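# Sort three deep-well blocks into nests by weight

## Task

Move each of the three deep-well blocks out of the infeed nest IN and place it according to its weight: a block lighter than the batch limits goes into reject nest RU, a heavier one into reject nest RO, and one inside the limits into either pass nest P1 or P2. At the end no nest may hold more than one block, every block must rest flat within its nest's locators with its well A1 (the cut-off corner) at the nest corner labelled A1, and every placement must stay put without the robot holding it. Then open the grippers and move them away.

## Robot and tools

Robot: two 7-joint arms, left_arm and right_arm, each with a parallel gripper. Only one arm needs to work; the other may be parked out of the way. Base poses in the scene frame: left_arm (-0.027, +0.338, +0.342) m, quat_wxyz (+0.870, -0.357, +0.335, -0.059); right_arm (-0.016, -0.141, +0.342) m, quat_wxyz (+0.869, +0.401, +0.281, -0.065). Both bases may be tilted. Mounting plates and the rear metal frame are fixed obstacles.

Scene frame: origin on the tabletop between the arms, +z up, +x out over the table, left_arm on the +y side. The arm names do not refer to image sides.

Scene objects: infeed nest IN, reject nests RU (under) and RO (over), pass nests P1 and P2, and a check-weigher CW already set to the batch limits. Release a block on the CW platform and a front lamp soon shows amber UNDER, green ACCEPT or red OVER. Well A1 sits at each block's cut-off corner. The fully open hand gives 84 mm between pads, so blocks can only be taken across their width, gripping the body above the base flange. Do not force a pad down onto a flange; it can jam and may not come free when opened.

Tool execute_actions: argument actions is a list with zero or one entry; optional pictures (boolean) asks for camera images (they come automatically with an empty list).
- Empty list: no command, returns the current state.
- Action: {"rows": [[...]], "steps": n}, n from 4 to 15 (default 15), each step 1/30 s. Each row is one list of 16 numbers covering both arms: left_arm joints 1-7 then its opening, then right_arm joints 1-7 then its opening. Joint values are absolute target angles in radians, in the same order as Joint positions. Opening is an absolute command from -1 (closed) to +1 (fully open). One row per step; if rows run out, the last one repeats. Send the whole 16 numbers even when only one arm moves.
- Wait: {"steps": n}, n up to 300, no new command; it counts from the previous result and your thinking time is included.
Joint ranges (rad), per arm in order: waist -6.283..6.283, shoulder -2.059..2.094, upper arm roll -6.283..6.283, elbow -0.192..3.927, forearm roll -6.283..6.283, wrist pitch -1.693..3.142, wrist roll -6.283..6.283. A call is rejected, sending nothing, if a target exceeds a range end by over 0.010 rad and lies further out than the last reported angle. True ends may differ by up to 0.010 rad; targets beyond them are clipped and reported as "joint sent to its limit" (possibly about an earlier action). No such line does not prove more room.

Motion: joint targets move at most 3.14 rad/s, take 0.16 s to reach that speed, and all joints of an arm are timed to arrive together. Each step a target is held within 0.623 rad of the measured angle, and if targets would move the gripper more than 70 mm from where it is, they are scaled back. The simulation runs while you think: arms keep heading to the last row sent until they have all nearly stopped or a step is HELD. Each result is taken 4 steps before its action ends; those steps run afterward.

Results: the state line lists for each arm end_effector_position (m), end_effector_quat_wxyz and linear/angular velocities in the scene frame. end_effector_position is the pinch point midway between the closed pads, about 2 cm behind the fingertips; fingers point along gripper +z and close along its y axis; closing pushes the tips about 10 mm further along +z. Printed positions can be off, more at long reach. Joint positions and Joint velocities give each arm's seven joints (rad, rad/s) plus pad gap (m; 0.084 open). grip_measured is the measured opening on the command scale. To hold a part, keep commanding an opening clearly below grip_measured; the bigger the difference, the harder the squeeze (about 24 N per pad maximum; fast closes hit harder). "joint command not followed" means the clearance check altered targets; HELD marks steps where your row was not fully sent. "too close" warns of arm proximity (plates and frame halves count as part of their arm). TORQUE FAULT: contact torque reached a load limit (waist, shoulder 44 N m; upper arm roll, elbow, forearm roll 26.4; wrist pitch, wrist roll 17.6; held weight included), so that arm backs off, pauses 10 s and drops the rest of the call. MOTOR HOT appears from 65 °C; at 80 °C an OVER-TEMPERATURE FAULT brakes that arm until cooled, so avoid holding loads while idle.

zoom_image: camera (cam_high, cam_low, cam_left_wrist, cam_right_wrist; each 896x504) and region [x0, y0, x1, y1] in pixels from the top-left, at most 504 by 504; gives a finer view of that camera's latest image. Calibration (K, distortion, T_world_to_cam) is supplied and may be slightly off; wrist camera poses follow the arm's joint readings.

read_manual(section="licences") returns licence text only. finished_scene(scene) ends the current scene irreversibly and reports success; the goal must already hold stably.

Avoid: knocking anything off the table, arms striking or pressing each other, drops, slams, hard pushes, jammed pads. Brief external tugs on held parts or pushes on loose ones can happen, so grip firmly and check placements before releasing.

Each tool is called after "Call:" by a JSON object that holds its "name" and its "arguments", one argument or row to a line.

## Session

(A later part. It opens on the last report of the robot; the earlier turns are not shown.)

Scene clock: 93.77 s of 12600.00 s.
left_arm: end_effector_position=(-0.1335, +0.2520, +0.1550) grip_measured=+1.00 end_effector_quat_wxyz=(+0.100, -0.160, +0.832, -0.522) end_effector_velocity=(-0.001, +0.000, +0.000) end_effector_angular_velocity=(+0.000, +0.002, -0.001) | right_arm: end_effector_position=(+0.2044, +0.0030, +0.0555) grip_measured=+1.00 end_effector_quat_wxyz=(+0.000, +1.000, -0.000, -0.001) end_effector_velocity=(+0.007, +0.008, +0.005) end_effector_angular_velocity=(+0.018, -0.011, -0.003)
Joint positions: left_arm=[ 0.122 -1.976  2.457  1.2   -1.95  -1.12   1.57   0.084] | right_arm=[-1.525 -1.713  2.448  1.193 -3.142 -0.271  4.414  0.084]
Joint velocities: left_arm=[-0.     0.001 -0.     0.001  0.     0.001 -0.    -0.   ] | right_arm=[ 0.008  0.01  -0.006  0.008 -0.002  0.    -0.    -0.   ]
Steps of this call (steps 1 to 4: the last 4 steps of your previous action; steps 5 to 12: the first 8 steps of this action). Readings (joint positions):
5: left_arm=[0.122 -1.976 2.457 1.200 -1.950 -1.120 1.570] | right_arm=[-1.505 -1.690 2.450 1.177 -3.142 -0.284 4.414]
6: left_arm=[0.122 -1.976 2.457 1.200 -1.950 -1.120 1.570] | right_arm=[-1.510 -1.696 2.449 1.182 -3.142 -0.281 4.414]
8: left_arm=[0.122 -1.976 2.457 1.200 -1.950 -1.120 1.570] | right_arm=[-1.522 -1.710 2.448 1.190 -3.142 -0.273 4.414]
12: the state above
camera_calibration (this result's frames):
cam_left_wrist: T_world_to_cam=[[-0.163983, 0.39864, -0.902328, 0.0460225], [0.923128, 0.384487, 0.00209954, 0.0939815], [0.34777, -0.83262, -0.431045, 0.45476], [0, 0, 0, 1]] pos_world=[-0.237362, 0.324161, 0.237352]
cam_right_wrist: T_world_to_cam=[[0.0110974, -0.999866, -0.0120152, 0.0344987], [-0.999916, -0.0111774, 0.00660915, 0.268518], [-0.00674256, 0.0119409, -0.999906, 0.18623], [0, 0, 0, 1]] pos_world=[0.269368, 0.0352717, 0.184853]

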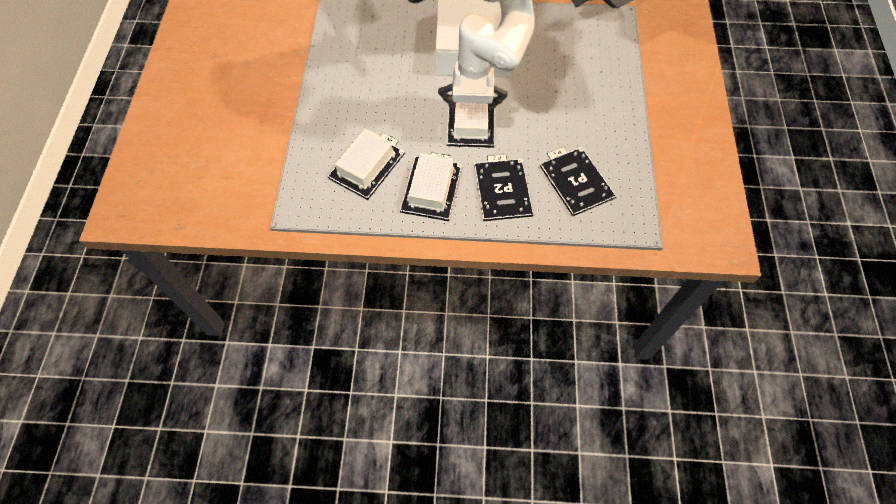

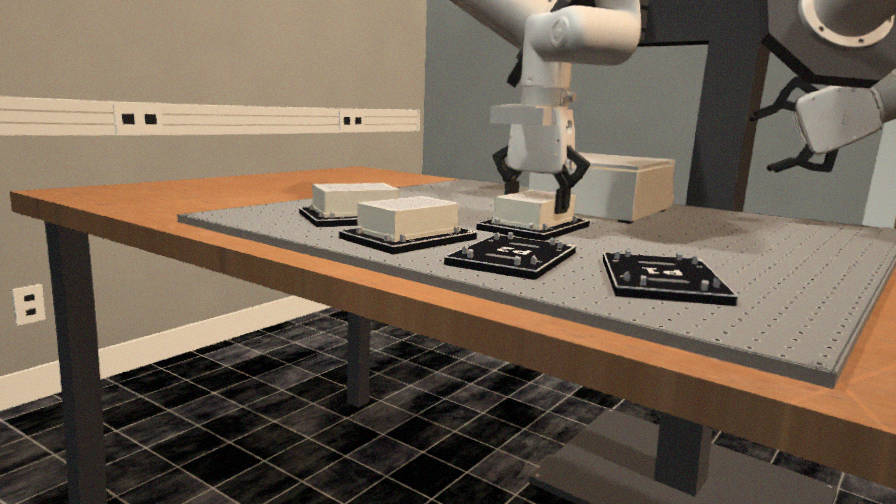

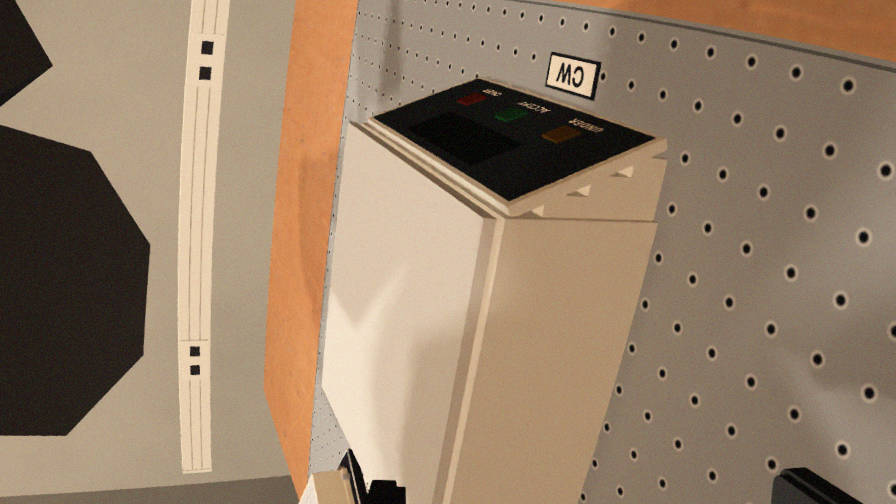

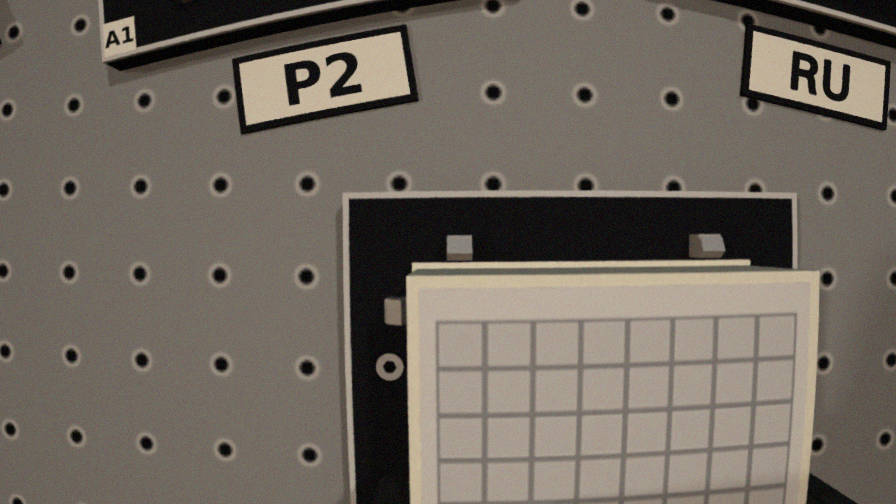

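Call:
{"name": "execute_actions", "arguments": {
  "actions": [
    {"rows":[[0.1224,-1.976,2.457,1.2,-1.95,-1.12,1.57,1,-1.5435,-1.7359,2.4451,1.2098,-3.1416,-0.2584,4.4141,1]],"steps":12}
  ]
}}

Call:
{"name": "execute_actions", "arguments": {
  "actions": [
    {"rows":[[0.1224,-1.976,2.457,1.2,-1.95,-1.12,1.57,1,-1.5435,-1.7359,2.4451,1.2098,-3.1416,-0.2584,4.4141,0.2]],"steps":12}
  ]
}}

Call:
{"name": "execute_actions", "arguments": {
  "actions": [
    {"rows":[[0.1224,-1.976,2.457,1.2,-1.95,-1.12,1.57,1,-1.505,-1.6899,2.4504,1.1766,-3.1416,-0.285,4.4141,0.2]],"steps":12}
  ]
}}

Call:
{"name": "execute_actions", "arguments": {
  "actions": [
    {"rows":[[0.1224,-1.976,2.457,1.2,-1.95,-1.12,1.57,1,-1.2869,-1.4255,2.4476,1.0551,-3.1416,-0.5059,4.4141,0.2]],"steps":15}
  ]
}}

Call:
{"name": "execute_actions", "arguments": {
  "actions": [
    {"rows":[[0.1224,-1.976,2.457,1.2,-1.95,-1.12,1.57,1,-1.939,-1.6959,2.2251,2.1033,-3.1416,-0.8941,3.9054,0.2]],"steps":15}
  ]
}}

Call:
{"name": "execute_actions", "arguments": {
  "actions": [
    {"steps":20}
  ]
}}

Call:
{"name": "execute_actions", "arguments": {
  "actions": [
    {"rows":[[0.1224,-1.976,2.457,1.2,-1.95,-1.12,1.57,1,-2.0766,-1.7975,2.2009,2.2413,-3.1416,-0.8627,3.9054,0.2]],"steps":15}
  ]
}}

Call:
{"name": "execute_actions", "arguments": {
  "actions": [
    {"steps":12}
  ],
  "pictures": true
}}

Scene clock: 94.73 s of 12600.00 s.
left_arm: end_effector_position=(-0.1335, +0.2520, +0.1550) grip_measured=+1.00 end_effector_quat_wxyz=(+0.100, -0.160, +0.832, -0.522) end_effector_velocity=(-0.000, +0.000, +0.000) end_effector_angular_velocity=(-0.000, +0.000, -0.000) | right_arm: end_effector_position=(+0.2043, +0.0030, +0.0456) grip_measured=+1.00 end_effector_quat_wxyz=(+0.000, +1.000, -0.000, -0.001) end_effector_velocity=(+0.006, +0.008, +0.005) end_effector_angular_velocity=(+0.017, -0.011, -0.003)
Joint positions: left_arm=[ 0.122 -1.976  2.457  1.2   -1.95  -1.12   1.57   0.084] | right_arm=[-1.544 -1.736  2.445  1.21  -3.142 -0.258  4.414  0.084]
Joint velocities: left_arm=[ 0.    -0.    -0.001  0.001  0.    -0.001  0.    -0.   ] | right_arm=[ 0.008  0.01  -0.005  0.008 -0.001 -0.    -0.     0.   ]
Steps of this call (steps 1 to 4: the last 4 steps of your previous action; steps 5 to 15: the robot went on to your last target; steps 16 to 21: nothing new was sent; steps 22 to 29: the first 8 steps of this action). Readings (joint positions):
22: left_arm=[0.122 -1.976 2.457 1.200 -1.950 -1.120 1.570] | right_arm=[-1.525 -1.714 2.448 1.194 -3.142 -0.271 4.414]
23: left_arm=[0.122 -1.976 2.457 1.200 -1.950 -1.120 1.570] | right_arm=[-1.530 -1.719 2.447 1.199 -3.142 -0.268 4.414]
25: left_arm=[0.122 -1.976 2.457 1.200 -1.950 -1.120 1.570] | right_arm=[-1.541 -1.733 2.445 1.207 -3.142 -0.260 4.414]
29: the state above

Scene clock: 95.13 s of 12600.00 s.
left_arm: end_effector_position=(-0.1335, +0.2520, +0.1550) grip_measured=+1.00 end_effector_quat_wxyz=(+0.100, -0.160, +0.832, -0.522) end_effector_velocity=(+0.000, -0.001, +0.000) end_effector_angular_velocity=(-0.001, -0.001, +0.001) | right_arm: end_effector_position=(+0.2046, +0.0032, +0.0459) grip_measured=+0.97 end_effector_quat_wxyz=(-0.000, +1.000, -0.000, -0.000) end_effector_velocity=(+0.000, +0.000, +0.000) end_effector_angular_velocity=(+0.001, -0.001, +0.000)
Joint positions: left_arm=[ 0.122 -1.976  2.457  1.2   -1.95  -1.12   1.57   0.084] | right_arm=[-1.543 -1.736  2.445  1.21  -3.142 -0.259  4.414  0.083]
Joint velocities: left_arm=[ 0.    -0.001  0.001 -0.     0.     0.    -0.     0.   ] | right_arm=[ 0.001 -0.    -0.    -0.     0.     0.001 -0.     0.   ]
Steps of this call (steps 1 to 4: the last 4 steps of your previous action; steps 5 to 12: the first 8 steps of this action). Readings (joint positions):
5: left_arm=[0.122 -1.976 2.457 1.200 -1.950 -1.120 1.570] | right_arm=[-1.543 -1.736 2.445 1.210 -3.142 -0.259 4.414]
6: left_arm=[0.122 -1.976 2.457 1.200 -1.950 -1.120 1.570] | right_arm=[-1.543 -1.736 2.445 1.210 -3.142 -0.259 4.414]
8: left_arm=[0.122 -1.976 2.457 1.200 -1.950 -1.120 1.570] | right_arm=[-1.543 -1.736 2.445 1.210 -3.142 -0.259 4.414]
12: the state above

Scene clock: 95.53 s of 12600.00 s.
left_arm: end_effector_position=(-0.1335, +0.2520, +0.1550) grip_measured=+1.00 end_effector_quat_wxyz=(+0.100, -0.160, +0.832, -0.522) end_effector_velocity=(+0.001, -0.000, -0.000) end_effector_angular_velocity=(+0.001, -0.000, +0.001) | right_arm: end_effector_position=(+0.2050, +0.0040, +0.0664) grip_measured=+0.97 end_effector_quat_wxyz=(-0.001, +1.000, -0.000, +0.000) end_effector_velocity=(-0.014, -0.033, -0.014) end_effector_angular_velocity=(-0.071, +0.028, +0.005)
Joint positions: left_arm=[ 0.122 -1.976  2.457  1.2   -1.95  -1.12   1.57   0.084] | right_arm=[-1.504 -1.689  2.45   1.177 -3.141 -0.285  4.414  0.083]
Joint velocities: left_arm=[-0.    -0.001  0.001  0.    -0.     0.002 -0.    -0.   ] | right_arm=[-0.021 -0.023  0.004 -0.038 -0.001 -0.007 -0.001  0.   ]
Steps of this call (steps 1 to 4: the last 4 steps of your previous action; steps 5 to 12: the first 8 steps of this action). Readings (joint positions):
5: left_arm=[0.122 -1.976 2.457 1.200 -1.950 -1.120 1.570] | right_arm=[-1.543 -1.735 2.445 1.209 -3.142 -0.259 4.414]
6: left_arm=[0.122 -1.976 2.457 1.200 -1.950 -1.120 1.570] | right_arm=[-1.537 -1.728 2.446 1.202 -3.142 -0.263 4.414]
8: left_arm=[0.122 -1.976 2.457 1.200 -1.950 -1.120 1.570] | right_arm=[-1.513 -1.699 2.450 1.183 -3.142 -0.279 4.414]
12: the state above

Scene clock: 96.03 s of 12600.00 s.
left_arm: end_effector_position=(-0.1335, +0.2520, +0.1550) grip_measured=+1.00 end_effector_quat_wxyz=(+0.100, -0.160, +0.832, -0.522) end_effector_velocity=(+0.000, +0.000, -0.000) end_effector_angular_velocity=(+0.000, -0.001, +0.000) | right_arm: end_effector_position=(+0.2055, +0.0077, +0.1922) grip_measured=+0.97 end_effector_quat_wxyz=(-0.006, +1.000, +0.000, +0.001) end_effector_velocity=(-0.023, -0.062, -0.011) end_effector_angular_velocity=(-0.153, +0.052, +0.005)
Joint positions: left_arm=[ 0.122 -1.976  2.457  1.2   -1.95  -1.12   1.57   0.084] | right_arm=[-1.284 -1.423  2.448  1.061 -3.141 -0.503  4.414  0.083]
Joint velocities: left_arm=[ 0.    -0.001 -0.001  0.    -0.    -0.     0.    -0.   ] | right_arm=[ 0.002  0.002  0.008 -0.1    0.002 -0.064  0.    -0.   ]
Steps of this call (steps 1 to 4: the last 4 steps of your previous action; steps 5 to 15: the first 11 steps of this action). Readings (joint positions):
5: left_arm=[0.122 -1.976 2.457 1.200 -1.950 -1.120 1.570] | right_arm=[-1.505 -1.690 2.450 1.176 -3.142 -0.286 4.414]
6: left_arm=[0.122 -1.976 2.457 1.200 -1.950 -1.120 1.570] | right_arm=[-1.499 -1.682 2.451 1.170 -3.142 -0.294 4.414]
8: left_arm=[0.122 -1.976 2.457 1.200 -1.950 -1.120 1.570] | right_arm=[-1.448 -1.621 2.451 1.135 -3.141 -0.350 4.414]
12: left_arm=[0.122 -1.976 2.457 1.200 -1.950 -1.120 1.570] | right_arm=[-1.316 -1.460 2.447 1.077 -3.142 -0.473 4.414]
15: the state above

Scene clock: 96.53 s of 12600.00 s.
left_arm: end_effector_position=(-0.1335, +0.2520, +0.1550) grip_measured=+1.00 end_effector_quat_wxyz=(+0.100, -0.160, +0.832, -0.522) end_effector_velocity=(-0.000, +0.001, -0.001) end_effector_angular_velocity=(+0.003, +0.001, -0.001) | right_arm: end_effector_position=(+0.3129, +0.0253, +0.1274) grip_measured=+0.97 end_effector_quat_wxyz=(+0.056, +0.996, +0.041, -0.047) end_effector_velocity=(+0.412, +0.293, -0.052) end_effector_angular_velocity=(+0.431, -0.184, +0.267)
Joint positions: left_arm=[ 0.122 -1.976  2.457  1.2   -1.95  -1.12   1.57   0.084] | right_arm=[-1.713 -1.605  2.3    1.586 -3.142 -0.755  4.086  0.083]
Joint velocities: left_arm=[ 0.     0.001 -0.002 -0.001 -0.     0.002 -0.    -0.   ] | right_arm=[-0.945 -0.379 -0.314  1.969  0.    -0.554 -0.728  0.   ]
Steps of this call (steps 1 to 4: the last 4 steps of your previous action; steps 5 to 15: the first 11 steps of this action). Readings (joint positions):
5: left_arm=[0.122 -1.976 2.457 1.200 -1.950 -1.120 1.570] | right_arm=[-1.290 -1.428 2.447 1.054 -3.142 -0.506 4.413]
6: left_arm=[0.122 -1.976 2.457 1.200 -1.950 -1.120 1.570] | right_arm=[-1.298 -1.433 2.446 1.064 -3.141 -0.514 4.404]
8: left_arm=[0.122 -1.976 2.457 1.200 -1.950 -1.120 1.570] | right_arm=[-1.365 -1.464 2.426 1.137 -3.140 -0.560 4.344]
12: left_arm=[0.122 -1.976 2.457 1.200 -1.950 -1.120 1.570] | right_arm=[-1.595 -1.557 2.340 1.387 -3.142 -0.688 4.175]
15: the state above

Scene clock: 97.20 s of 12600.00 s.
left_arm: end_effector_position=(-0.1335, +0.2520, +0.1550) grip_measured=+1.00 end_effector_quat_wxyz=(+0.100, -0.160, +0.832, -0.522) end_effector_velocity=(+0.000, +0.001, -0.000) end_effector_angular_velocity=(+0.001, -0.001, -0.000) | right_arm: end_effector_position=(+0.4163, +0.0911, +0.1301) grip_measured=+0.97 end_effector_quat_wxyz=(-0.000, +0.996, +0.085, -0.001) end_effector_velocity=(+0.003, -0.000, -0.000) end_effector_angular_velocity=(+0.001, -0.003, -0.002)
Joint positions: left_arm=[ 0.122 -1.976  2.457  1.2   -1.95  -1.12   1.57   0.084] | right_arm=[-1.938 -1.696  2.225  2.102 -3.142 -0.894  3.906  0.083]
Joint velocities: left_arm=[ 0.    -0.001 -0.002  0.    -0.    -0.001 -0.     0.   ] | right_arm=[-0.004  0.    -0.003  0.006 -0.001  0.001 -0.001  0.   ]
Kept back: nothing.
Steps of this call (steps 1 to 4: the last 4 steps of your previous action; steps 5 to 20: the robot went on to your last target). Readings (joint positions):
1: left_arm=[0.122 -1.976 2.457 1.200 -1.950 -1.120 1.570] | right_arm=[-1.742 -1.617 2.290 1.652 -3.142 -0.773 4.063]
2: left_arm=[0.122 -1.976 2.457 1.200 -1.950 -1.120 1.570] | right_arm=[-1.770 -1.628 2.281 1.718 -3.142 -0.791 4.040]
4: left_arm=[0.122 -1.976 2.457 1.200 -1.950 -1.120 1.570] | right_arm=[-1.828 -1.651 2.263 1.855 -3.142 -0.827 3.993]
8: left_arm=[0.122 -1.976 2.457 1.200 -1.950 -1.120 1.570] | right_arm=[-1.926 -1.689 2.228 2.076 -3.142 -0.885 3.917]
20: the state above

Scene clock: 97.57 s of 12600.00 s.
left_arm: end_effector_position=(-0.1335, +0.2520, +0.1550) grip_measured=+1.00 end_effector_quat_wxyz=(+0.100, -0.160, +0.832, -0.522) end_effector_velocity=(-0.000, +0.000, +0.000) end_effector_angular_velocity=(+0.000, +0.001, -0.001) | right_arm: end_effector_position=(+0.4157, +0.0908, +0.0694) grip_measured=+0.97 end_effector_quat_wxyz=(+0.000, +0.996, +0.085, -0.001) end_effector_velocity=(+0.078, +0.063, +0.092) end_effector_angular_velocity=(+0.164, -0.172, -0.014)
Joint positions: left_arm=[ 0.122 -1.976  2.457  1.2   -1.95  -1.12   1.57   0.084] | right_arm=[-2.077 -1.798  2.201  2.241 -3.141 -0.863  3.905  0.083]
Joint velocities: left_arm=[-0.     0.001 -0.001  0.    -0.    -0.     0.     0.   ] | right_arm=[ 0.098  0.081 -0.018  0.109 -0.005 -0.    -0.     0.   ]
Steps of this call (steps 1 to 11: the first 11 steps of this action). Readings (joint positions):
1: left_arm=[0.122 -1.976 2.457 1.200 -1.950 -1.120 1.570] | right_arm=[-1.939 -1.696 2.225 2.104 -3.142 -0.894 3.905]
2: left_arm=[0.122 -1.976 2.457 1.200 -1.950 -1.120 1.570] | right_arm=[-1.947 -1.702 2.223 2.115 -3.142 -0.892 3.905]
4: left_arm=[0.122 -1.976 2.457 1.200 -1.950 -1.120 1.570] | right_arm=[-2.004 -1.744 2.212 2.186 -3.142 -0.878 3.905]
8: left_arm=[0.122 -1.976 2.457 1.200 -1.950 -1.120 1.570] | right_arm=[-2.085 -1.804 2.202 2.228 -3.141 -0.863 3.905]
11: the state above

Scene clock: 97.97 s of 12600.00 s.
left_arm: end_effector_position=(-0.1335, +0.2520, +0.1550) grip_measured=+1.00 end_effector_quat_wxyz=(+0.100, -0.160, +0.832, -0.522) end_effector_velocity=(-0.000, +0.000, +0.001) end_effector_angular_velocity=(-0.001, +0.000, -0.001) | right_arm: end_effector_position=(+0.4167, +0.0912, +0.0703) grip_measured=+0.97 end_effector_quat_wxyz=(-0.000, +0.996, +0.085, -0.000) end_effector_velocity=(+0.002, +0.001, +0.001) end_effector_angular_velocity=(+0.003, -0.004, -0.001)
Joint positions: left_arm=[ 0.122 -1.976  2.457  1.2   -1.95  -1.12   1.57   0.084] | right_arm=[-2.076 -1.797  2.201  2.241 -3.142 -0.863  3.905  0.083]
Joint velocities: left_arm=[-0.     0.001 -0.    -0.    -0.    -0.001 -0.    -0.   ] | right_arm=[ 0.001  0.001 -0.002  0.003  0.     0.001  0.     0.   ]
Kept back: nothing.
Steps of this call (steps 1 to 4: the last 4 steps of your previous action; steps 5 to 12: the robot went on to your last target). Readings (joint positions):
1: left_arm=[0.122 -1.976 2.457 1.200 -1.950 -1.120 1.570] | right_arm=[-2.075 -1.796 2.201 2.243 -3.142 -0.863 3.905]
2: left_arm=[0.122 -1.976 2.457 1.200 -1.950 -1.120 1.570] | right_arm=[-2.073 -1.795 2.201 2.245 -3.142 -0.863 3.905]
4: left_arm=[0.122 -1.976 2.457 1.200 -1.950 -1.120 1.570] | right_arm=[-2.074 -1.795 2.201 2.243 -3.142 -0.863 3.905]
8: left_arm=[0.122 -1.976 2.457 1.200 -1.950 -1.120 1.570] | right_arm=[-2.076 -1.797 2.201 2.241 -3.142 -0.863 3.905]
12: the state above
camera_calibration (this result's frames):
cam_left_wrist: T_world_to_cam=[[-0.163983, 0.39864, -0.902328, 0.0460227], [0.923128, 0.384487, 0.0020992, 0.0939816], [0.34777, -0.83262, -0.431045, 0.45476], [0, 0, 0, 1]] pos_world=[-0.237362, 0.324161, 0.237352]
cam_right_wrist: T_world_to_cam=[[0.180146, -0.983559, -0.0125861, 0.0485527], [-0.983606, -0.180231, 0.00594382, 0.490393], [-0.0081145, 0.011309, -0.999903, 0.201973], [0, 0, 0, 1]] pos_world=[0.475246, 0.133854, 0.19965]

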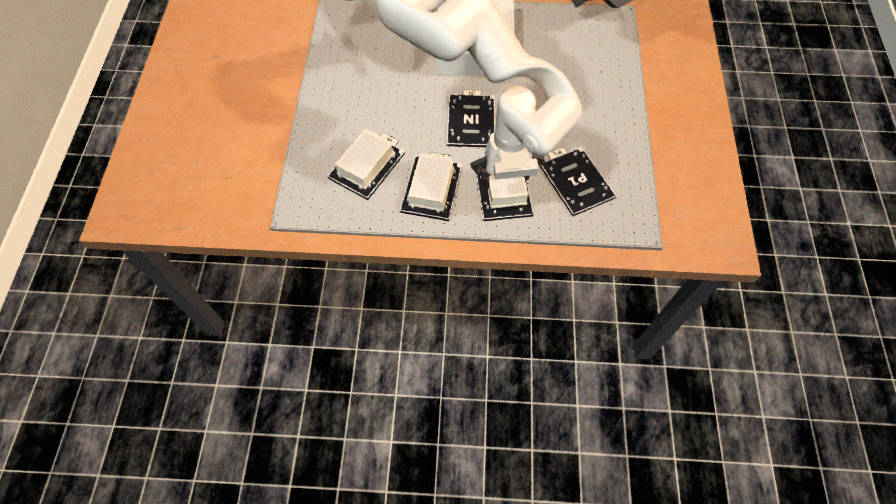

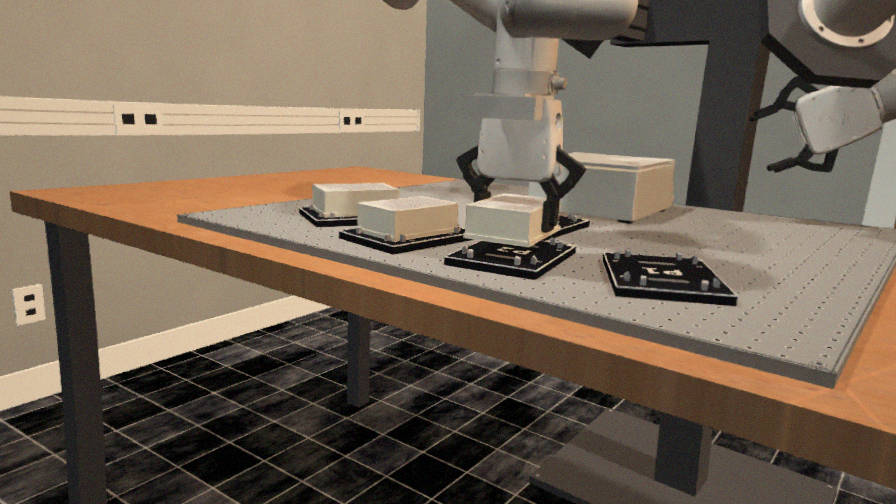

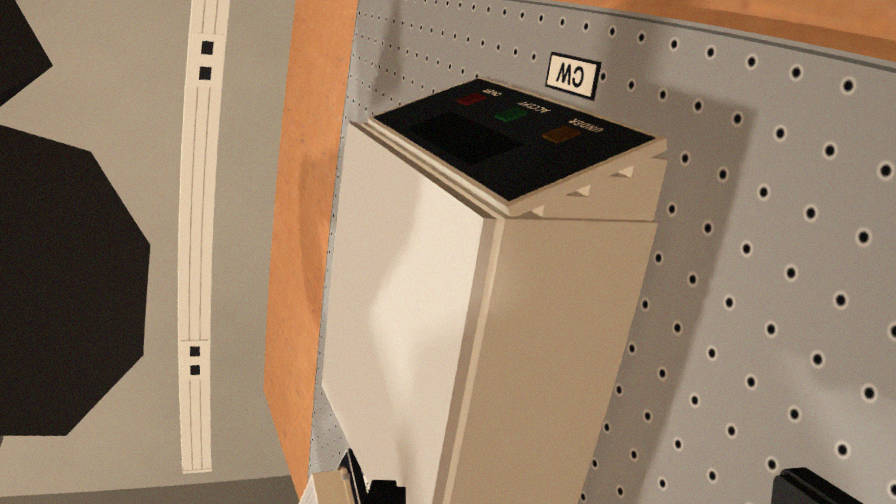

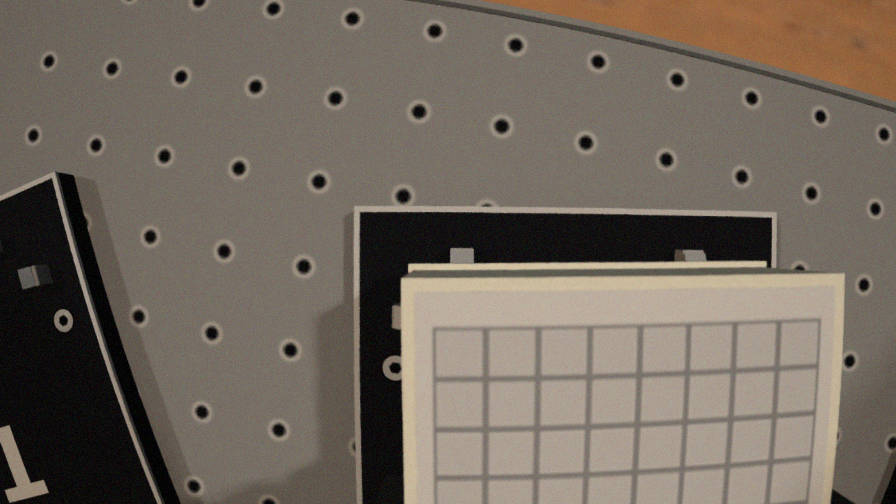

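Call:
{"name": "execute_actions", "arguments": {
  "actions": [
    {"rows":[[0.1224,-1.976,2.457,1.2,-1.95,-1.12,1.57,1,-2.0615,-1.792,2.2055,2.212,-3.1416,-0.848,3.9227,0.2]],"steps":12}
  ]
}}

Call:
{"name": "execute_actions", "arguments": {
  "actions": [
    {"rows":[[0.1224,-1.976,2.457,1.2,-1.95,-1.12,1.57,1,-2.1037,-1.8219,2.1952,2.2627,-3.1416,-0.8484,3.9227,0.2]],"steps":15}
  ]
}}

Call:
{"name": "execute_actions", "arguments": {
  "actions": [
    {"steps":8}
  ],
  "pictures": true
}}

Scene clock: 98.60 s of 12600.00 s.
left_arm: end_effector_position=(-0.1335, +0.2520, +0.1550) grip_measured=+1.00 end_effector_quat_wxyz=(+0.100, -0.160, +0.832, -0.522) end_effector_velocity=(-0.001, +0.000, +0.000) end_effector_angular_velocity=(-0.000, +0.003, -0.001) | right_arm: end_effector_position=(+0.4131, +0.0909, +0.0703) grip_measured=+0.97 end_effector_quat_wxyz=(-0.001, +0.997, +0.079, -0.000) end_effector_velocity=(+0.004, -0.003, -0.001) end_effector_angular_velocity=(-0.003, -0.004, -0.009)
Joint positions: left_arm=[ 0.122 -1.976  2.457  1.2   -1.95  -1.12   1.57   0.084] | right_arm=[-2.061 -1.792  2.206  2.212 -3.142 -0.848  3.923  0.083]
Joint velocities: left_arm=[ 0.     0.001 -0.001  0.002 -0.    -0.001 -0.     0.   ] | right_arm=[-0.003  0.004 -0.007 -0.003 -0.     0.003  0.004  0.   ]
Steps of this call (steps 1 to 11: the robot went on to your last target; steps 12 to 19: the first 8 steps of this action). Readings (joint positions):
12: left_arm=[0.122 -1.976 2.457 1.200 -1.950 -1.120 1.570] | right_arm=[-2.076 -1.797 2.201 2.240 -3.142 -0.862 3.906]
13: left_arm=[0.122 -1.976 2.457 1.200 -1.950 -1.120 1.570] | right_arm=[-2.072 -1.796 2.202 2.232 -3.142 -0.858 3.911]
15: left_arm=[0.122 -1.976 2.457 1.200 -1.950 -1.120 1.570] | right_arm=[-2.064 -1.793 2.205 2.216 -3.142 -0.851 3.920]
19: the state above

Scene clock: 99.10 s of 12600.00 s.
left_arm: end_effector_position=(-0.1335, +0.2520, +0.1550) grip_measured=+1.00 end_effector_quat_wxyz=(+0.100, -0.160, +0.832, -0.522) end_effector_velocity=(-0.000, +0.000, -0.000) end_effector_angular_velocity=(+0.000, -0.000, -0.001) | right_arm: end_effector_position=(+0.4131, +0.0904, +0.0550) grip_measured=+0.97 end_effector_quat_wxyz=(+0.000, +0.997, +0.078, -0.001) end_effector_velocity=(-0.001, -0.002, -0.002) end_effector_angular_velocity=(-0.005, +0.003, -0.000)
Joint positions: left_arm=[ 0.122 -1.976  2.457  1.2   -1.95  -1.12   1.57   0.084] | right_arm=[-2.104 -1.822  2.195  2.262 -3.142 -0.849  3.923  0.083]
Joint velocities: left_arm=[-0.     0.    -0.001 -0.     0.    -0.     0.    -0.   ] | right_arm=[-0.002 -0.001 -0.001 -0.003  0.    -0.001 -0.001 -0.   ]
Steps of this call (steps 1 to 4: the last 4 steps of your previous action; steps 5 to 15: the first 11 steps of this action). Readings (joint positions):
5: left_arm=[0.122 -1.976 2.457 1.200 -1.950 -1.120 1.570] | right_arm=[-2.062 -1.792 2.205 2.213 -3.142 -0.848 3.923]
6: left_arm=[0.122 -1.976 2.457 1.200 -1.950 -1.120 1.570] | right_arm=[-2.069 -1.797 2.203 2.224 -3.142 -0.849 3.923]
8: left_arm=[0.122 -1.976 2.457 1.200 -1.950 -1.120 1.570] | right_arm=[-2.093 -1.814 2.197 2.254 -3.142 -0.848 3.923]
12: left_arm=[0.122 -1.976 2.457 1.200 -1.950 -1.120 1.570] | right_arm=[-2.104 -1.822 2.195 2.262 -3.142 -0.848 3.923]
15: the state above

Scene clock: 99.37 s of 12600.00 s.
left_arm: end_effector_position=(-0.1335, +0.2520, +0.1550) grip_measured=+1.00 end_effector_quat_wxyz=(+0.100, -0.160, +0.832, -0.522) end_effector_velocity=(+0.000, +0.000, -0.001) end_effector_angular_velocity=(+0.002, -0.000, +0.000) | right_arm: end_effector_position=(+0.4133, +0.0905, +0.0551) grip_measured=+0.97 end_effector_quat_wxyz=(-0.000, +0.997, +0.078, -0.000) end_effector_velocity=(+0.001, -0.000, -0.000) end_effector_angular_velocity=(+0.001, -0.001, -0.002)
Joint positions: left_arm=[ 0.122 -1.976  2.457  1.2   -1.95  -1.12   1.57   0.084] | right_arm=[-2.104 -1.822  2.195  2.263 -3.142 -0.848  3.923  0.083]
Joint velocities: left_arm=[-0.    -0.002 -0.001  0.001 -0.     0.001  0.    -0.   ] | right_arm=[-0.001  0.    -0.001  0.002 -0.     0.001  0.001 -0.   ]
Kept back: nothing.
Steps of this call (steps 1 to 4: the last 4 steps of your previous action; steps 5 to 8: the robot went on to your last target). Readings (joint positions):
1: left_arm=[0.122 -1.976 2.457 1.200 -1.950 -1.120 1.570] | right_arm=[-2.104 -1.822 2.195 2.262 -3.142 -0.849 3.923]
2: left_arm=[0.122 -1.976 2.457 1.200 -1.950 -1.120 1.570] | right_arm=[-2.104 -1.822 2.195 2.262 -3.142 -0.849 3.923]
4: left_arm=[0.122 -1.976 2.457 1.200 -1.950 -1.120 1.570] | right_arm=[-2.104 -1.822 2.195 2.262 -3.142 -0.849 3.923]
8: the state above
camera_calibration (this result's frames):
cam_left_wrist: T_world_to_cam=[[-0.163983, 0.39864, -0.902328, 0.0460228], [0.923128, 0.384487, 0.00209941, 0.0939814], [0.34777, -0.83262, -0.431045, 0.45476], [0, 0, 0, 1]] pos_world=[-0.237362, 0.324161, 0.237352]
cam_right_wrist: T_world_to_cam=[[0.167383, -0.985815, -0.0123242, 0.0537663], [-0.985857, -0.167469, 0.00626461, 0.486765], [-0.00823967, 0.0111013, -0.999904, 0.18682], [0, 0, 0, 1]] pos_world=[0.47242, 0.132448, 0.184415]

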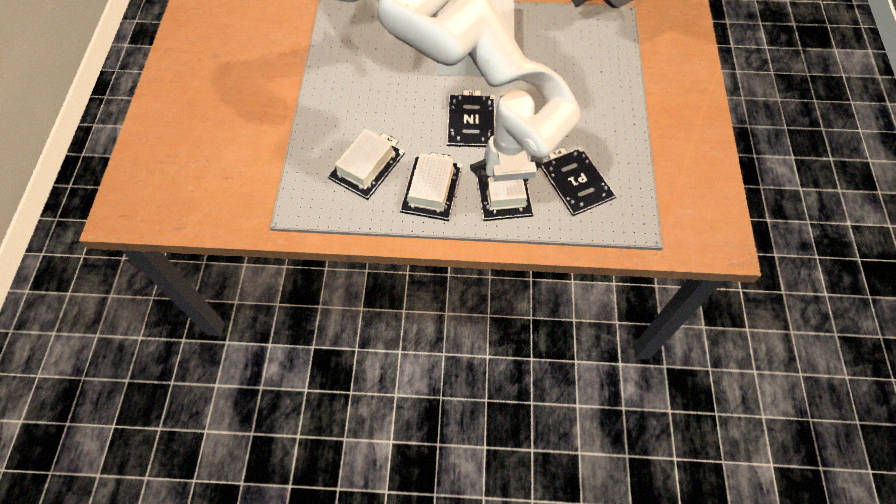

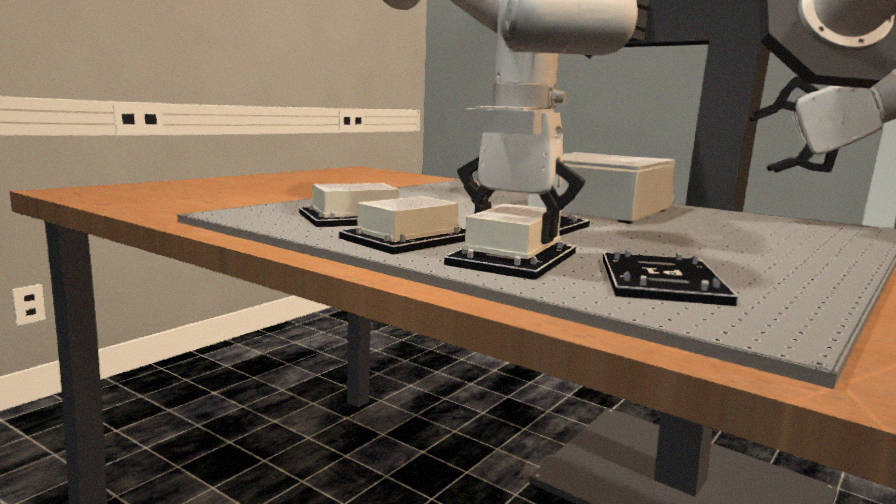

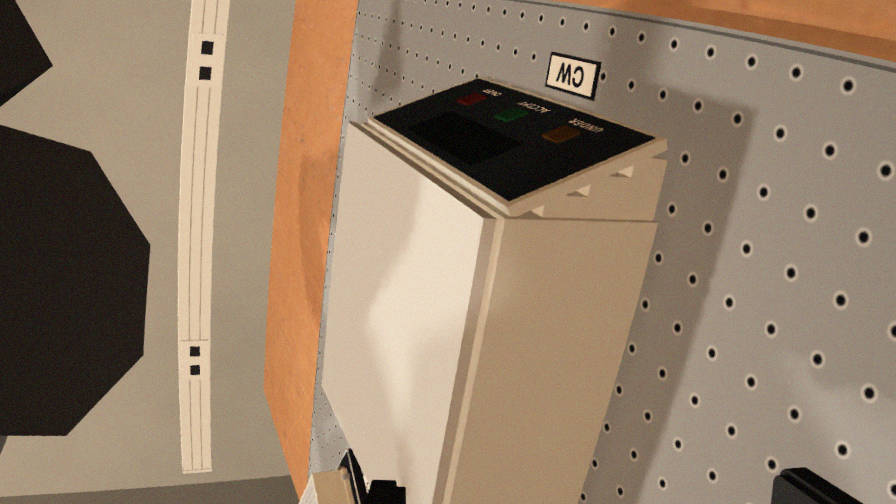

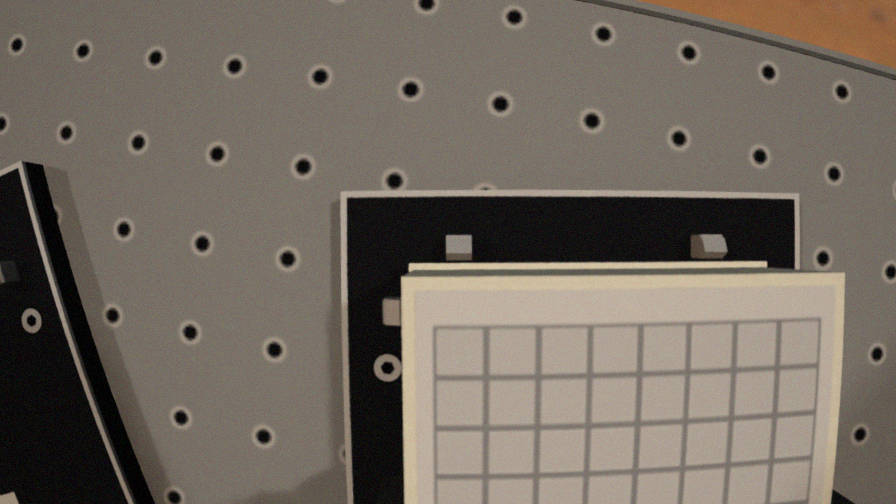

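Matches the reference.

Call:
{"name": "execute_actions", "arguments": {
  "actions": [
    {"rows":[[0.1224,-1.976,2.457,1.2,-1.95,-1.12,1.57,1,-2.118,-1.832,2.1917,2.2805,-3.1416,-0.849,3.9227,0.2]],"steps":10}
  ]
}}

Call:
{"name": "execute_actions", "arguments": {
  "actions": [
    {"rows":[[0.1224,-1.976,2.457,1.2,-1.95,-1.12,1.57,1,-2.1315,-1.8415,2.1884,2.2975,-3.1416,-0.8497,3.9227,0.2]],"steps":15}
  ]
}}

Call:
{"name": "execute_actions", "arguments": {
  "actions": [
    {"rows":[[0.1224,-1.976,2.457,1.2,-1.95,-1.12,1.57,1,-2.1315,-1.8415,2.1884,2.2975,-3.1416,-0.8497,3.9227,1]],"steps":12}
  ]
}}

Call:
{"name": "execute_actions", "arguments": {
  "actions": [
    {"rows":[[0.1224,-1.976,2.457,1.2,-1.95,-1.12,1.57,1,-2.1037,-1.8219,2.1952,2.2627,-3.1416,-0.8484,3.9227,1]],"steps":10}
  ]
}}

Call:
{"name": "execute_actions", "arguments": {
  "actions": [
    {"rows":[[0.1224,-1.976,2.457,1.2,-1.95,-1.12,1.57,1,-2.0615,-1.792,2.2055,2.212,-3.1416,-0.848,3.9227,1]],"steps":10}
  ]
}}

Call:
{"name": "execute_actions", "arguments": {
  "actions": [
    {"rows":[[0.1224,-1.976,2.457,1.2,-1.95,-1.12,1.57,1,-1.8,-1.6,2.25,1.98,-3.1416,-0.93,3.9227,1]],"steps":15}
  ]
}}

Call:
{"name": "execute_actions", "arguments": {
  "actions": [
    {"steps":10}
  ],
  "pictures": true
}}

Scene clock: 99.97 s of 12600.00 s.
left_arm: end_effector_position=(-0.1335, +0.2520, +0.1550) grip_measured=+1.00 end_effector_quat_wxyz=(+0.100, -0.160, +0.832, -0.522) end_effector_velocity=(+0.000, -0.000, +0.000) end_effector_angular_velocity=(-0.002, -0.001, +0.000) | right_arm: end_effector_position=(+0.4131, +0.0902, +0.0497) grip_measured=+0.97 end_effector_quat_wxyz=(+0.000, +0.997, +0.078, -0.000) end_effector_velocity=(+0.001, +0.004, +0.002) end_effector_angular_velocity=(+0.009, -0.003, -0.000)
Joint positions: left_arm=[ 0.122 -1.976  2.457  1.2   -1.95  -1.12   1.57   0.084] | right_arm=[-2.118 -1.832  2.192  2.28  -3.142 -0.848  3.923  0.083]
Joint velocities: left_arm=[-0.     0.     0.001 -0.    -0.    -0.001  0.    -0.   ] | right_arm=[-0.003 -0.003  0.001  0.017  0.002 -0.005 -0.    -0.   ]
Steps of this call (steps 1 to 12: the robot went on to your last target; steps 13 to 18: the first 6 steps of this action). Readings (joint positions):
13: left_arm=[0.122 -1.976 2.457 1.200 -1.950 -1.120 1.570] | right_arm=[-2.104 -1.822 2.195 2.264 -3.142 -0.849 3.923]
14: left_arm=[0.122 -1.976 2.457 1.200 -1.950 -1.120 1.570] | right_arm=[-2.108 -1.825 2.194 2.270 -3.142 -0.849 3.923]
16: left_arm=[0.122 -1.976 2.457 1.200 -1.950 -1.120 1.570] | right_arm=[-2.116 -1.831 2.192 2.278 -3.142 -0.849 3.923]
18: the state above

Scene clock: 100.47 s of 12600.00 s.
left_arm: end_effector_position=(-0.1335, +0.2520, +0.1550) grip_measured=+1.00 end_effector_quat_wxyz=(+0.100, -0.160, +0.832, -0.522) end_effector_velocity=(-0.000, +0.000, +0.000) end_effector_angular_velocity=(-0.001, +0.000, -0.001) | right_arm: end_effector_position=(+0.4133, +0.0909, +0.0465) grip_measured=+0.97 end_effector_quat_wxyz=(-0.000, +0.997, +0.079, -0.000) end_effector_velocity=(+0.000, -0.001, -0.001) end_effector_angular_velocity=(-0.001, -0.001, +0.000)
Joint positions: left_arm=[ 0.122 -1.976  2.457  1.2   -1.95  -1.12   1.57   0.084] | right_arm=[-2.13  -1.841  2.188  2.298 -3.142 -0.851  3.923  0.083]
Joint velocities: left_arm=[ 0.     0.001 -0.    -0.     0.    -0.001  0.    -0.   ] | right_arm=[-0.001 -0.001 -0.001 -0.     0.     0.001 -0.     0.   ]
Steps of this call (steps 1 to 4: the last 4 steps of your previous action; steps 5 to 15: the first 11 steps of this action). Readings (joint positions):
5: left_arm=[0.122 -1.976 2.457 1.200 -1.950 -1.120 1.570] | right_arm=[-2.118 -1.832 2.192 2.281 -3.142 -0.849 3.923]
6: left_arm=[0.122 -1.976 2.457 1.200 -1.950 -1.120 1.570] | right_arm=[-2.122 -1.835 2.190 2.287 -3.142 -0.850 3.923]
8: left_arm=[0.122 -1.976 2.457 1.200 -1.950 -1.120 1.570] | right_arm=[-2.129 -1.840 2.189 2.295 -3.142 -0.850 3.923]
12: left_arm=[0.122 -1.976 2.457 1.200 -1.950 -1.120 1.570] | right_arm=[-2.130 -1.841 2.188 2.298 -3.142 -0.851 3.923]
15: the state above

Scene clock: 100.87 s of 12600.00 s.
left_arm: end_effector_position=(-0.1335, +0.2520, +0.1550) grip_measured=+1.00 end_effector_quat_wxyz=(+0.100, -0.160, +0.832, -0.522) end_effector_velocity=(-0.000, +0.000, +0.000) end_effector_angular_velocity=(-0.000, +0.000, +0.000) | right_arm: end_effector_position=(+0.4124, +0.0904, +0.0443) grip_measured=+1.00 end_effector_quat_wxyz=(-0.000, +0.997, +0.078, -0.001) end_effector_velocity=(+0.003, +0.002, +0.007) end_effector_angular_velocity=(+0.001, -0.007, +0.002)
Joint positions: left_arm=[ 0.122 -1.976  2.457  1.2   -1.95  -1.12   1.57   0.084] | right_arm=[-2.133 -1.843  2.189  2.297 -3.141 -0.848  3.923  0.084]
Joint velocities: left_arm=[-0.    -0.    -0.001  0.001 -0.    -0.001 -0.    -0.   ] | right_arm=[ 0.008  0.004 -0.002  0.005 -0.    -0.01  -0.001  0.   ]
Steps of this call (steps 1 to 4: the last 4 steps of your previous action; steps 5 to 12: the first 8 steps of this action). Readings (joint positions):
5: left_arm=[0.122 -1.976 2.457 1.200 -1.950 -1.120 1.570] | right_arm=[-2.131 -1.841 2.188 2.298 -3.142 -0.851 3.923]
6: left_arm=[0.122 -1.976 2.457 1.200 -1.950 -1.120 1.570] | right_arm=[-2.131 -1.841 2.188 2.298 -3.142 -0.851 3.923]
8: left_arm=[0.122 -1.976 2.457 1.200 -1.950 -1.120 1.570] | right_arm=[-2.132 -1.842 2.188 2.298 -3.142 -0.848 3.923]
12: the state above

Scene clock: 101.20 s of 12600.00 s.
left_arm: end_effector_position=(-0.1335, +0.2520, +0.1550) grip_measured=+1.00 end_effector_quat_wxyz=(+0.100, -0.160, +0.832, -0.522) end_effector_velocity=(+0.001, -0.000, -0.001) end_effector_angular_velocity=(+0.001, -0.002, +0.001) | right_arm: end_effector_position=(+0.4146, +0.0916, +0.0563) grip_measured=+1.00 end_effector_quat_wxyz=(-0.001, +0.997, +0.078, +0.001) end_effector_velocity=(+0.014, +0.002, +0.019) end_effector_angular_velocity=(+0.008, -0.024, -0.003)
Joint positions: left_arm=[ 0.122 -1.976  2.457  1.2   -1.95  -1.12   1.57   0.084] | right_arm=[-2.103 -1.821  2.195  2.265 -3.142 -0.849  3.923  0.084]
Joint velocities: left_arm=[-0.    -0.002  0.001 -0.    -0.     0.001  0.    -0.   ] | right_arm=[ 0.032  0.029 -0.005 -0.018 -0.004 -0.003 -0.002  0.   ]
Steps of this call (steps 1 to 4: the last 4 steps of your previous action; steps 5 to 10: the first 6 steps of this action). Readings (joint positions):
5: left_arm=[0.122 -1.976 2.457 1.200 -1.950 -1.120 1.570] | right_arm=[-2.131 -1.841 2.189 2.297 -3.142 -0.849 3.923]
6: left_arm=[0.122 -1.976 2.457 1.200 -1.950 -1.120 1.570] | right_arm=[-2.126 -1.837 2.190 2.287 -3.142 -0.848 3.923]
8: left_arm=[0.122 -1.976 2.457 1.200 -1.950 -1.120 1.570] | right_arm=[-2.109 -1.826 2.194 2.268 -3.141 -0.848 3.923]
10: the state above

Scene clock: 101.53 s of 12600.00 s.
left_arm: end_effector_position=(-0.1335, +0.2520, +0.1550) grip_measured=+1.00 end_effector_quat_wxyz=(+0.100, -0.160, +0.832, -0.522) end_effector_velocity=(-0.001, +0.000, +0.001) end_effector_angular_velocity=(-0.001, +0.002, -0.001) | right_arm: end_effector_position=(+0.4149, +0.0922, +0.0719) grip_measured=+1.00 end_effector_quat_wxyz=(-0.002, +0.997, +0.078, +0.002) end_effector_velocity=(+0.026, +0.011, +0.040) end_effector_angular_velocity=(+0.035, -0.051, -0.010)
Joint positions: left_arm=[ 0.122 -1.976  2.457  1.2   -1.95  -1.12   1.57   0.084] | right_arm=[-2.06  -1.791  2.205  2.216 -3.142 -0.849  3.923  0.084]
Joint velocities: left_arm=[ 0.     0.002 -0.     0.     0.    -0.    -0.     0.   ] | right_arm=[ 0.065  0.057 -0.006 -0.024 -0.004 -0.002  0.     0.   ]
Steps of this call (steps 1 to 4: the last 4 steps of your previous action; steps 5 to 10: the first 6 steps of this action). Readings (joint positions):
5: left_arm=[0.122 -1.976 2.457 1.200 -1.950 -1.120 1.570] | right_arm=[-2.103 -1.822 2.196 2.261 -3.142 -0.848 3.923]
6: left_arm=[0.122 -1.976 2.457 1.200 -1.950 -1.120 1.570] | right_arm=[-2.097 -1.817 2.198 2.251 -3.142 -0.848 3.923]
8: left_arm=[0.122 -1.976 2.457 1.200 -1.950 -1.120 1.570] | right_arm=[-2.072 -1.800 2.204 2.221 -3.141 -0.848 3.923]
10: the state above

Scene clock: 102.03 s of 12600.00 s.
left_arm: end_effector_position=(-0.1335, +0.2520, +0.1550) grip_measured=+1.00 end_effector_quat_wxyz=(+0.100, -0.160, +0.832, -0.522) end_effector_velocity=(+0.001, -0.000, -0.001) end_effector_angular_velocity=(+0.000, -0.003, +0.002) | right_arm: end_effector_position=(+0.4090, +0.0989, +0.1983) grip_measured=+1.00 end_effector_quat_wxyz=(-0.013, +0.996, +0.084, +0.005) end_effector_velocity=(-0.045, -0.041, -0.032) end_effector_angular_velocity=(-0.118, +0.103, +0.017)
Joint positions: left_arm=[ 0.122 -1.976  2.457  1.2   -1.95  -1.12   1.57   0.084] | right_arm=[-1.794 -1.596  2.25   1.991 -3.141 -0.93   3.923  0.084]
Joint velocities: left_arm=[ 0.    -0.003 -0.    -0.    -0.    -0.001 -0.    -0.   ] | right_arm=[ 0.011  0.001  0.021 -0.148  0.001 -0.017 -0.    -0.   ]
Steps of this call (steps 1 to 4: the last 4 steps of your previous action; steps 5 to 15: the first 11 steps of this action). Readings (joint positions):
5: left_arm=[0.122 -1.976 2.457 1.200 -1.950 -1.120 1.570] | right_arm=[-2.061 -1.792 2.206 2.211 -3.142 -0.848 3.923]
6: left_arm=[0.122 -1.976 2.457 1.200 -1.950 -1.120 1.570] | right_arm=[-2.054 -1.787 2.208 2.200 -3.141 -0.851 3.923]
8: left_arm=[0.122 -1.976 2.457 1.200 -1.950 -1.120 1.570] | right_arm=[-1.994 -1.743 2.220 2.134 -3.141 -0.872 3.923]
12: left_arm=[0.122 -1.976 2.457 1.200 -1.950 -1.120 1.570] | right_arm=[-1.835 -1.625 2.242 2.020 -3.142 -0.918 3.923]
15: the state above

Scene clock: 102.37 s of 12600.00 s.
left_arm: end_effector_position=(-0.1335, +0.2520, +0.1550) grip_measured=+1.00 end_effector_quat_wxyz=(+0.100, -0.160, +0.832, -0.522) end_effector_velocity=(-0.000, +0.001, -0.001) end_effector_angular_velocity=(+0.002, -0.000, -0.000) | right_arm: end_effector_position=(+0.4054, +0.0934, +0.1912) grip_measured=+1.00 end_effector_quat_wxyz=(-0.006, +0.996, +0.084, -0.001) end_effector_velocity=(+0.003, +0.005, +0.009) end_effector_angular_velocity=(+0.013, -0.011, +0.001)
Joint positions: left_arm=[ 0.122 -1.976  2.457  1.2   -1.95  -1.12   1.57   0.084] | right_arm=[-1.801 -1.601  2.25   1.98  -3.142 -0.93   3.923  0.084]
Joint velocities: left_arm=[-0.    -0.001 -0.002  0.     0.     0.    -0.    -0.   ] | right_arm=[ 0.012  0.007 -0.     0.005  0.    -0.002  0.     0.   ]
Kept back: nothing.
Steps of this call (steps 1 to 4: the last 4 steps of your previous action; steps 5 to 10: the robot went on to your last target). Readings (joint positions):
1: left_arm=[0.122 -1.976 2.457 1.200 -1.950 -1.120 1.570] | right_arm=[-1.796 -1.597 2.250 1.986 -3.141 -0.930 3.923]
2: left_arm=[0.122 -1.976 2.457 1.200 -1.950 -1.120 1.570] | right_arm=[-1.799 -1.600 2.250 1.981 -3.142 -0.930 3.923]
4: left_arm=[0.122 -1.976 2.457 1.200 -1.950 -1.120 1.570] | right_arm=[-1.804 -1.603 2.250 1.977 -3.142 -0.930 3.923]
8: left_arm=[0.122 -1.976 2.457 1.200 -1.950 -1.120 1.570] | right_arm=[-1.802 -1.602 2.250 1.979 -3.142 -0.930 3.923]
10: the state above
camera_calibration (this result's frames):
cam_left_wrist: T_world_to_cam=[[-0.163983, 0.39864, -0.902328, 0.0460225], [0.923128, 0.384487, 0.0020993, 0.0939816], [0.34777, -0.83262, -0.431045, 0.45476], [0, 0, 0, 1]] pos_world=[-0.237362, 0.324161, 0.237352]
cam_right_wrist: T_world_to_cam=[[0.178172, -0.983712, -0.0237987, 0.057275], [-0.983944, -0.178367, 0.00633391, 0.478812], [-0.0104756, 0.022288, -0.999697, 0.322667], [0, 0, 0, 1]] pos_world=[0.464299, 0.134555, 0.320899]

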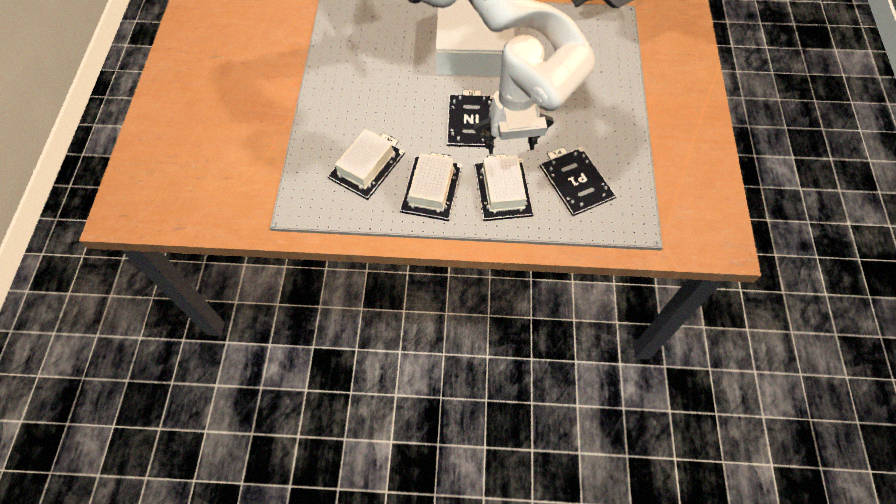

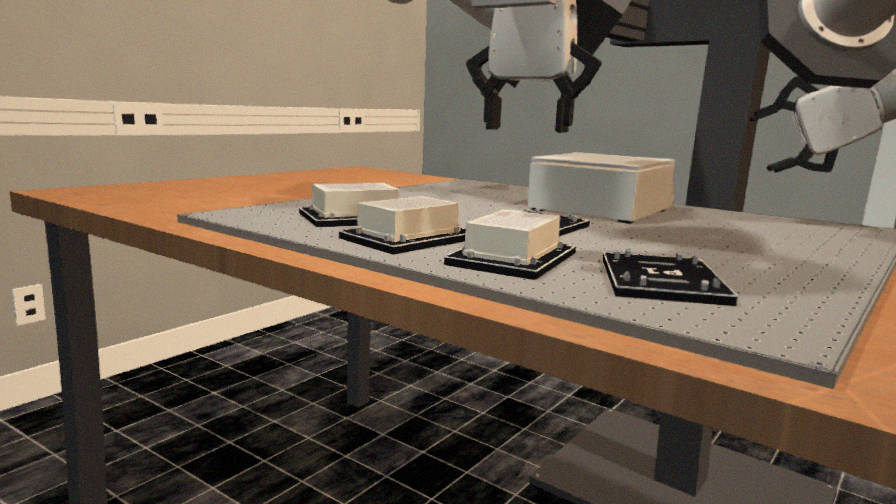

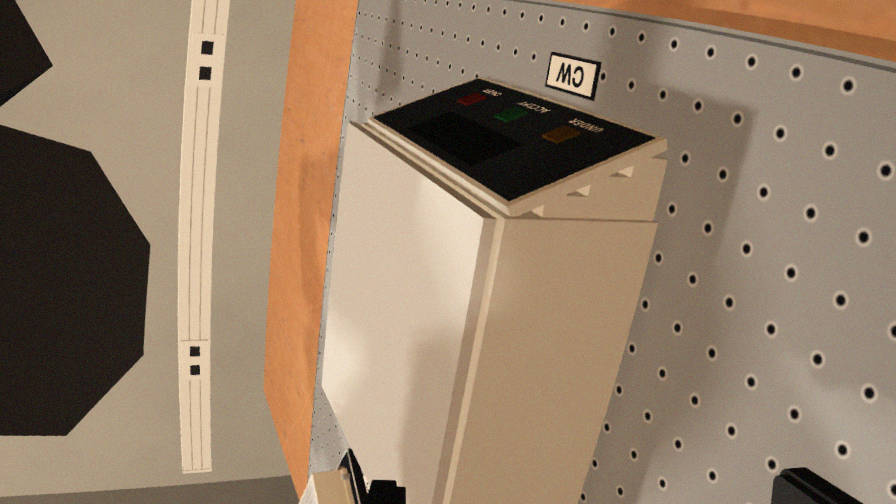

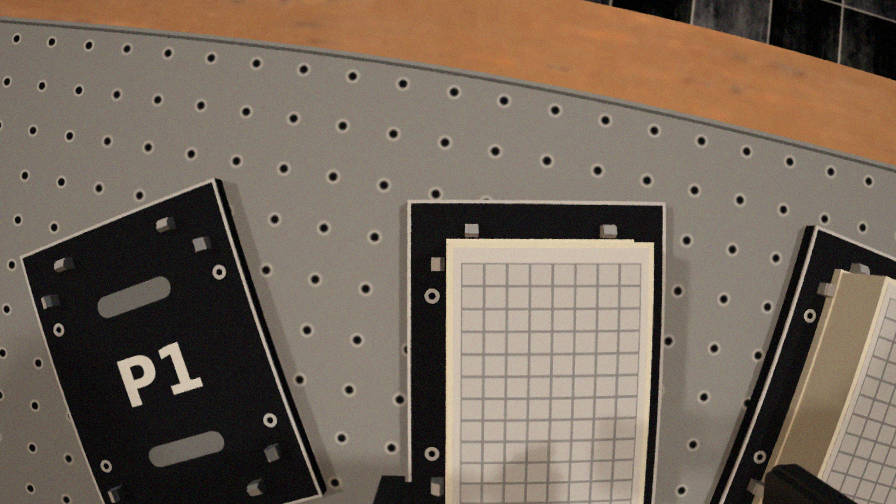

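Call:
{"name": "finished_scene", "arguments": {
  "scene": 1
}}

The scene is finished: the task was done.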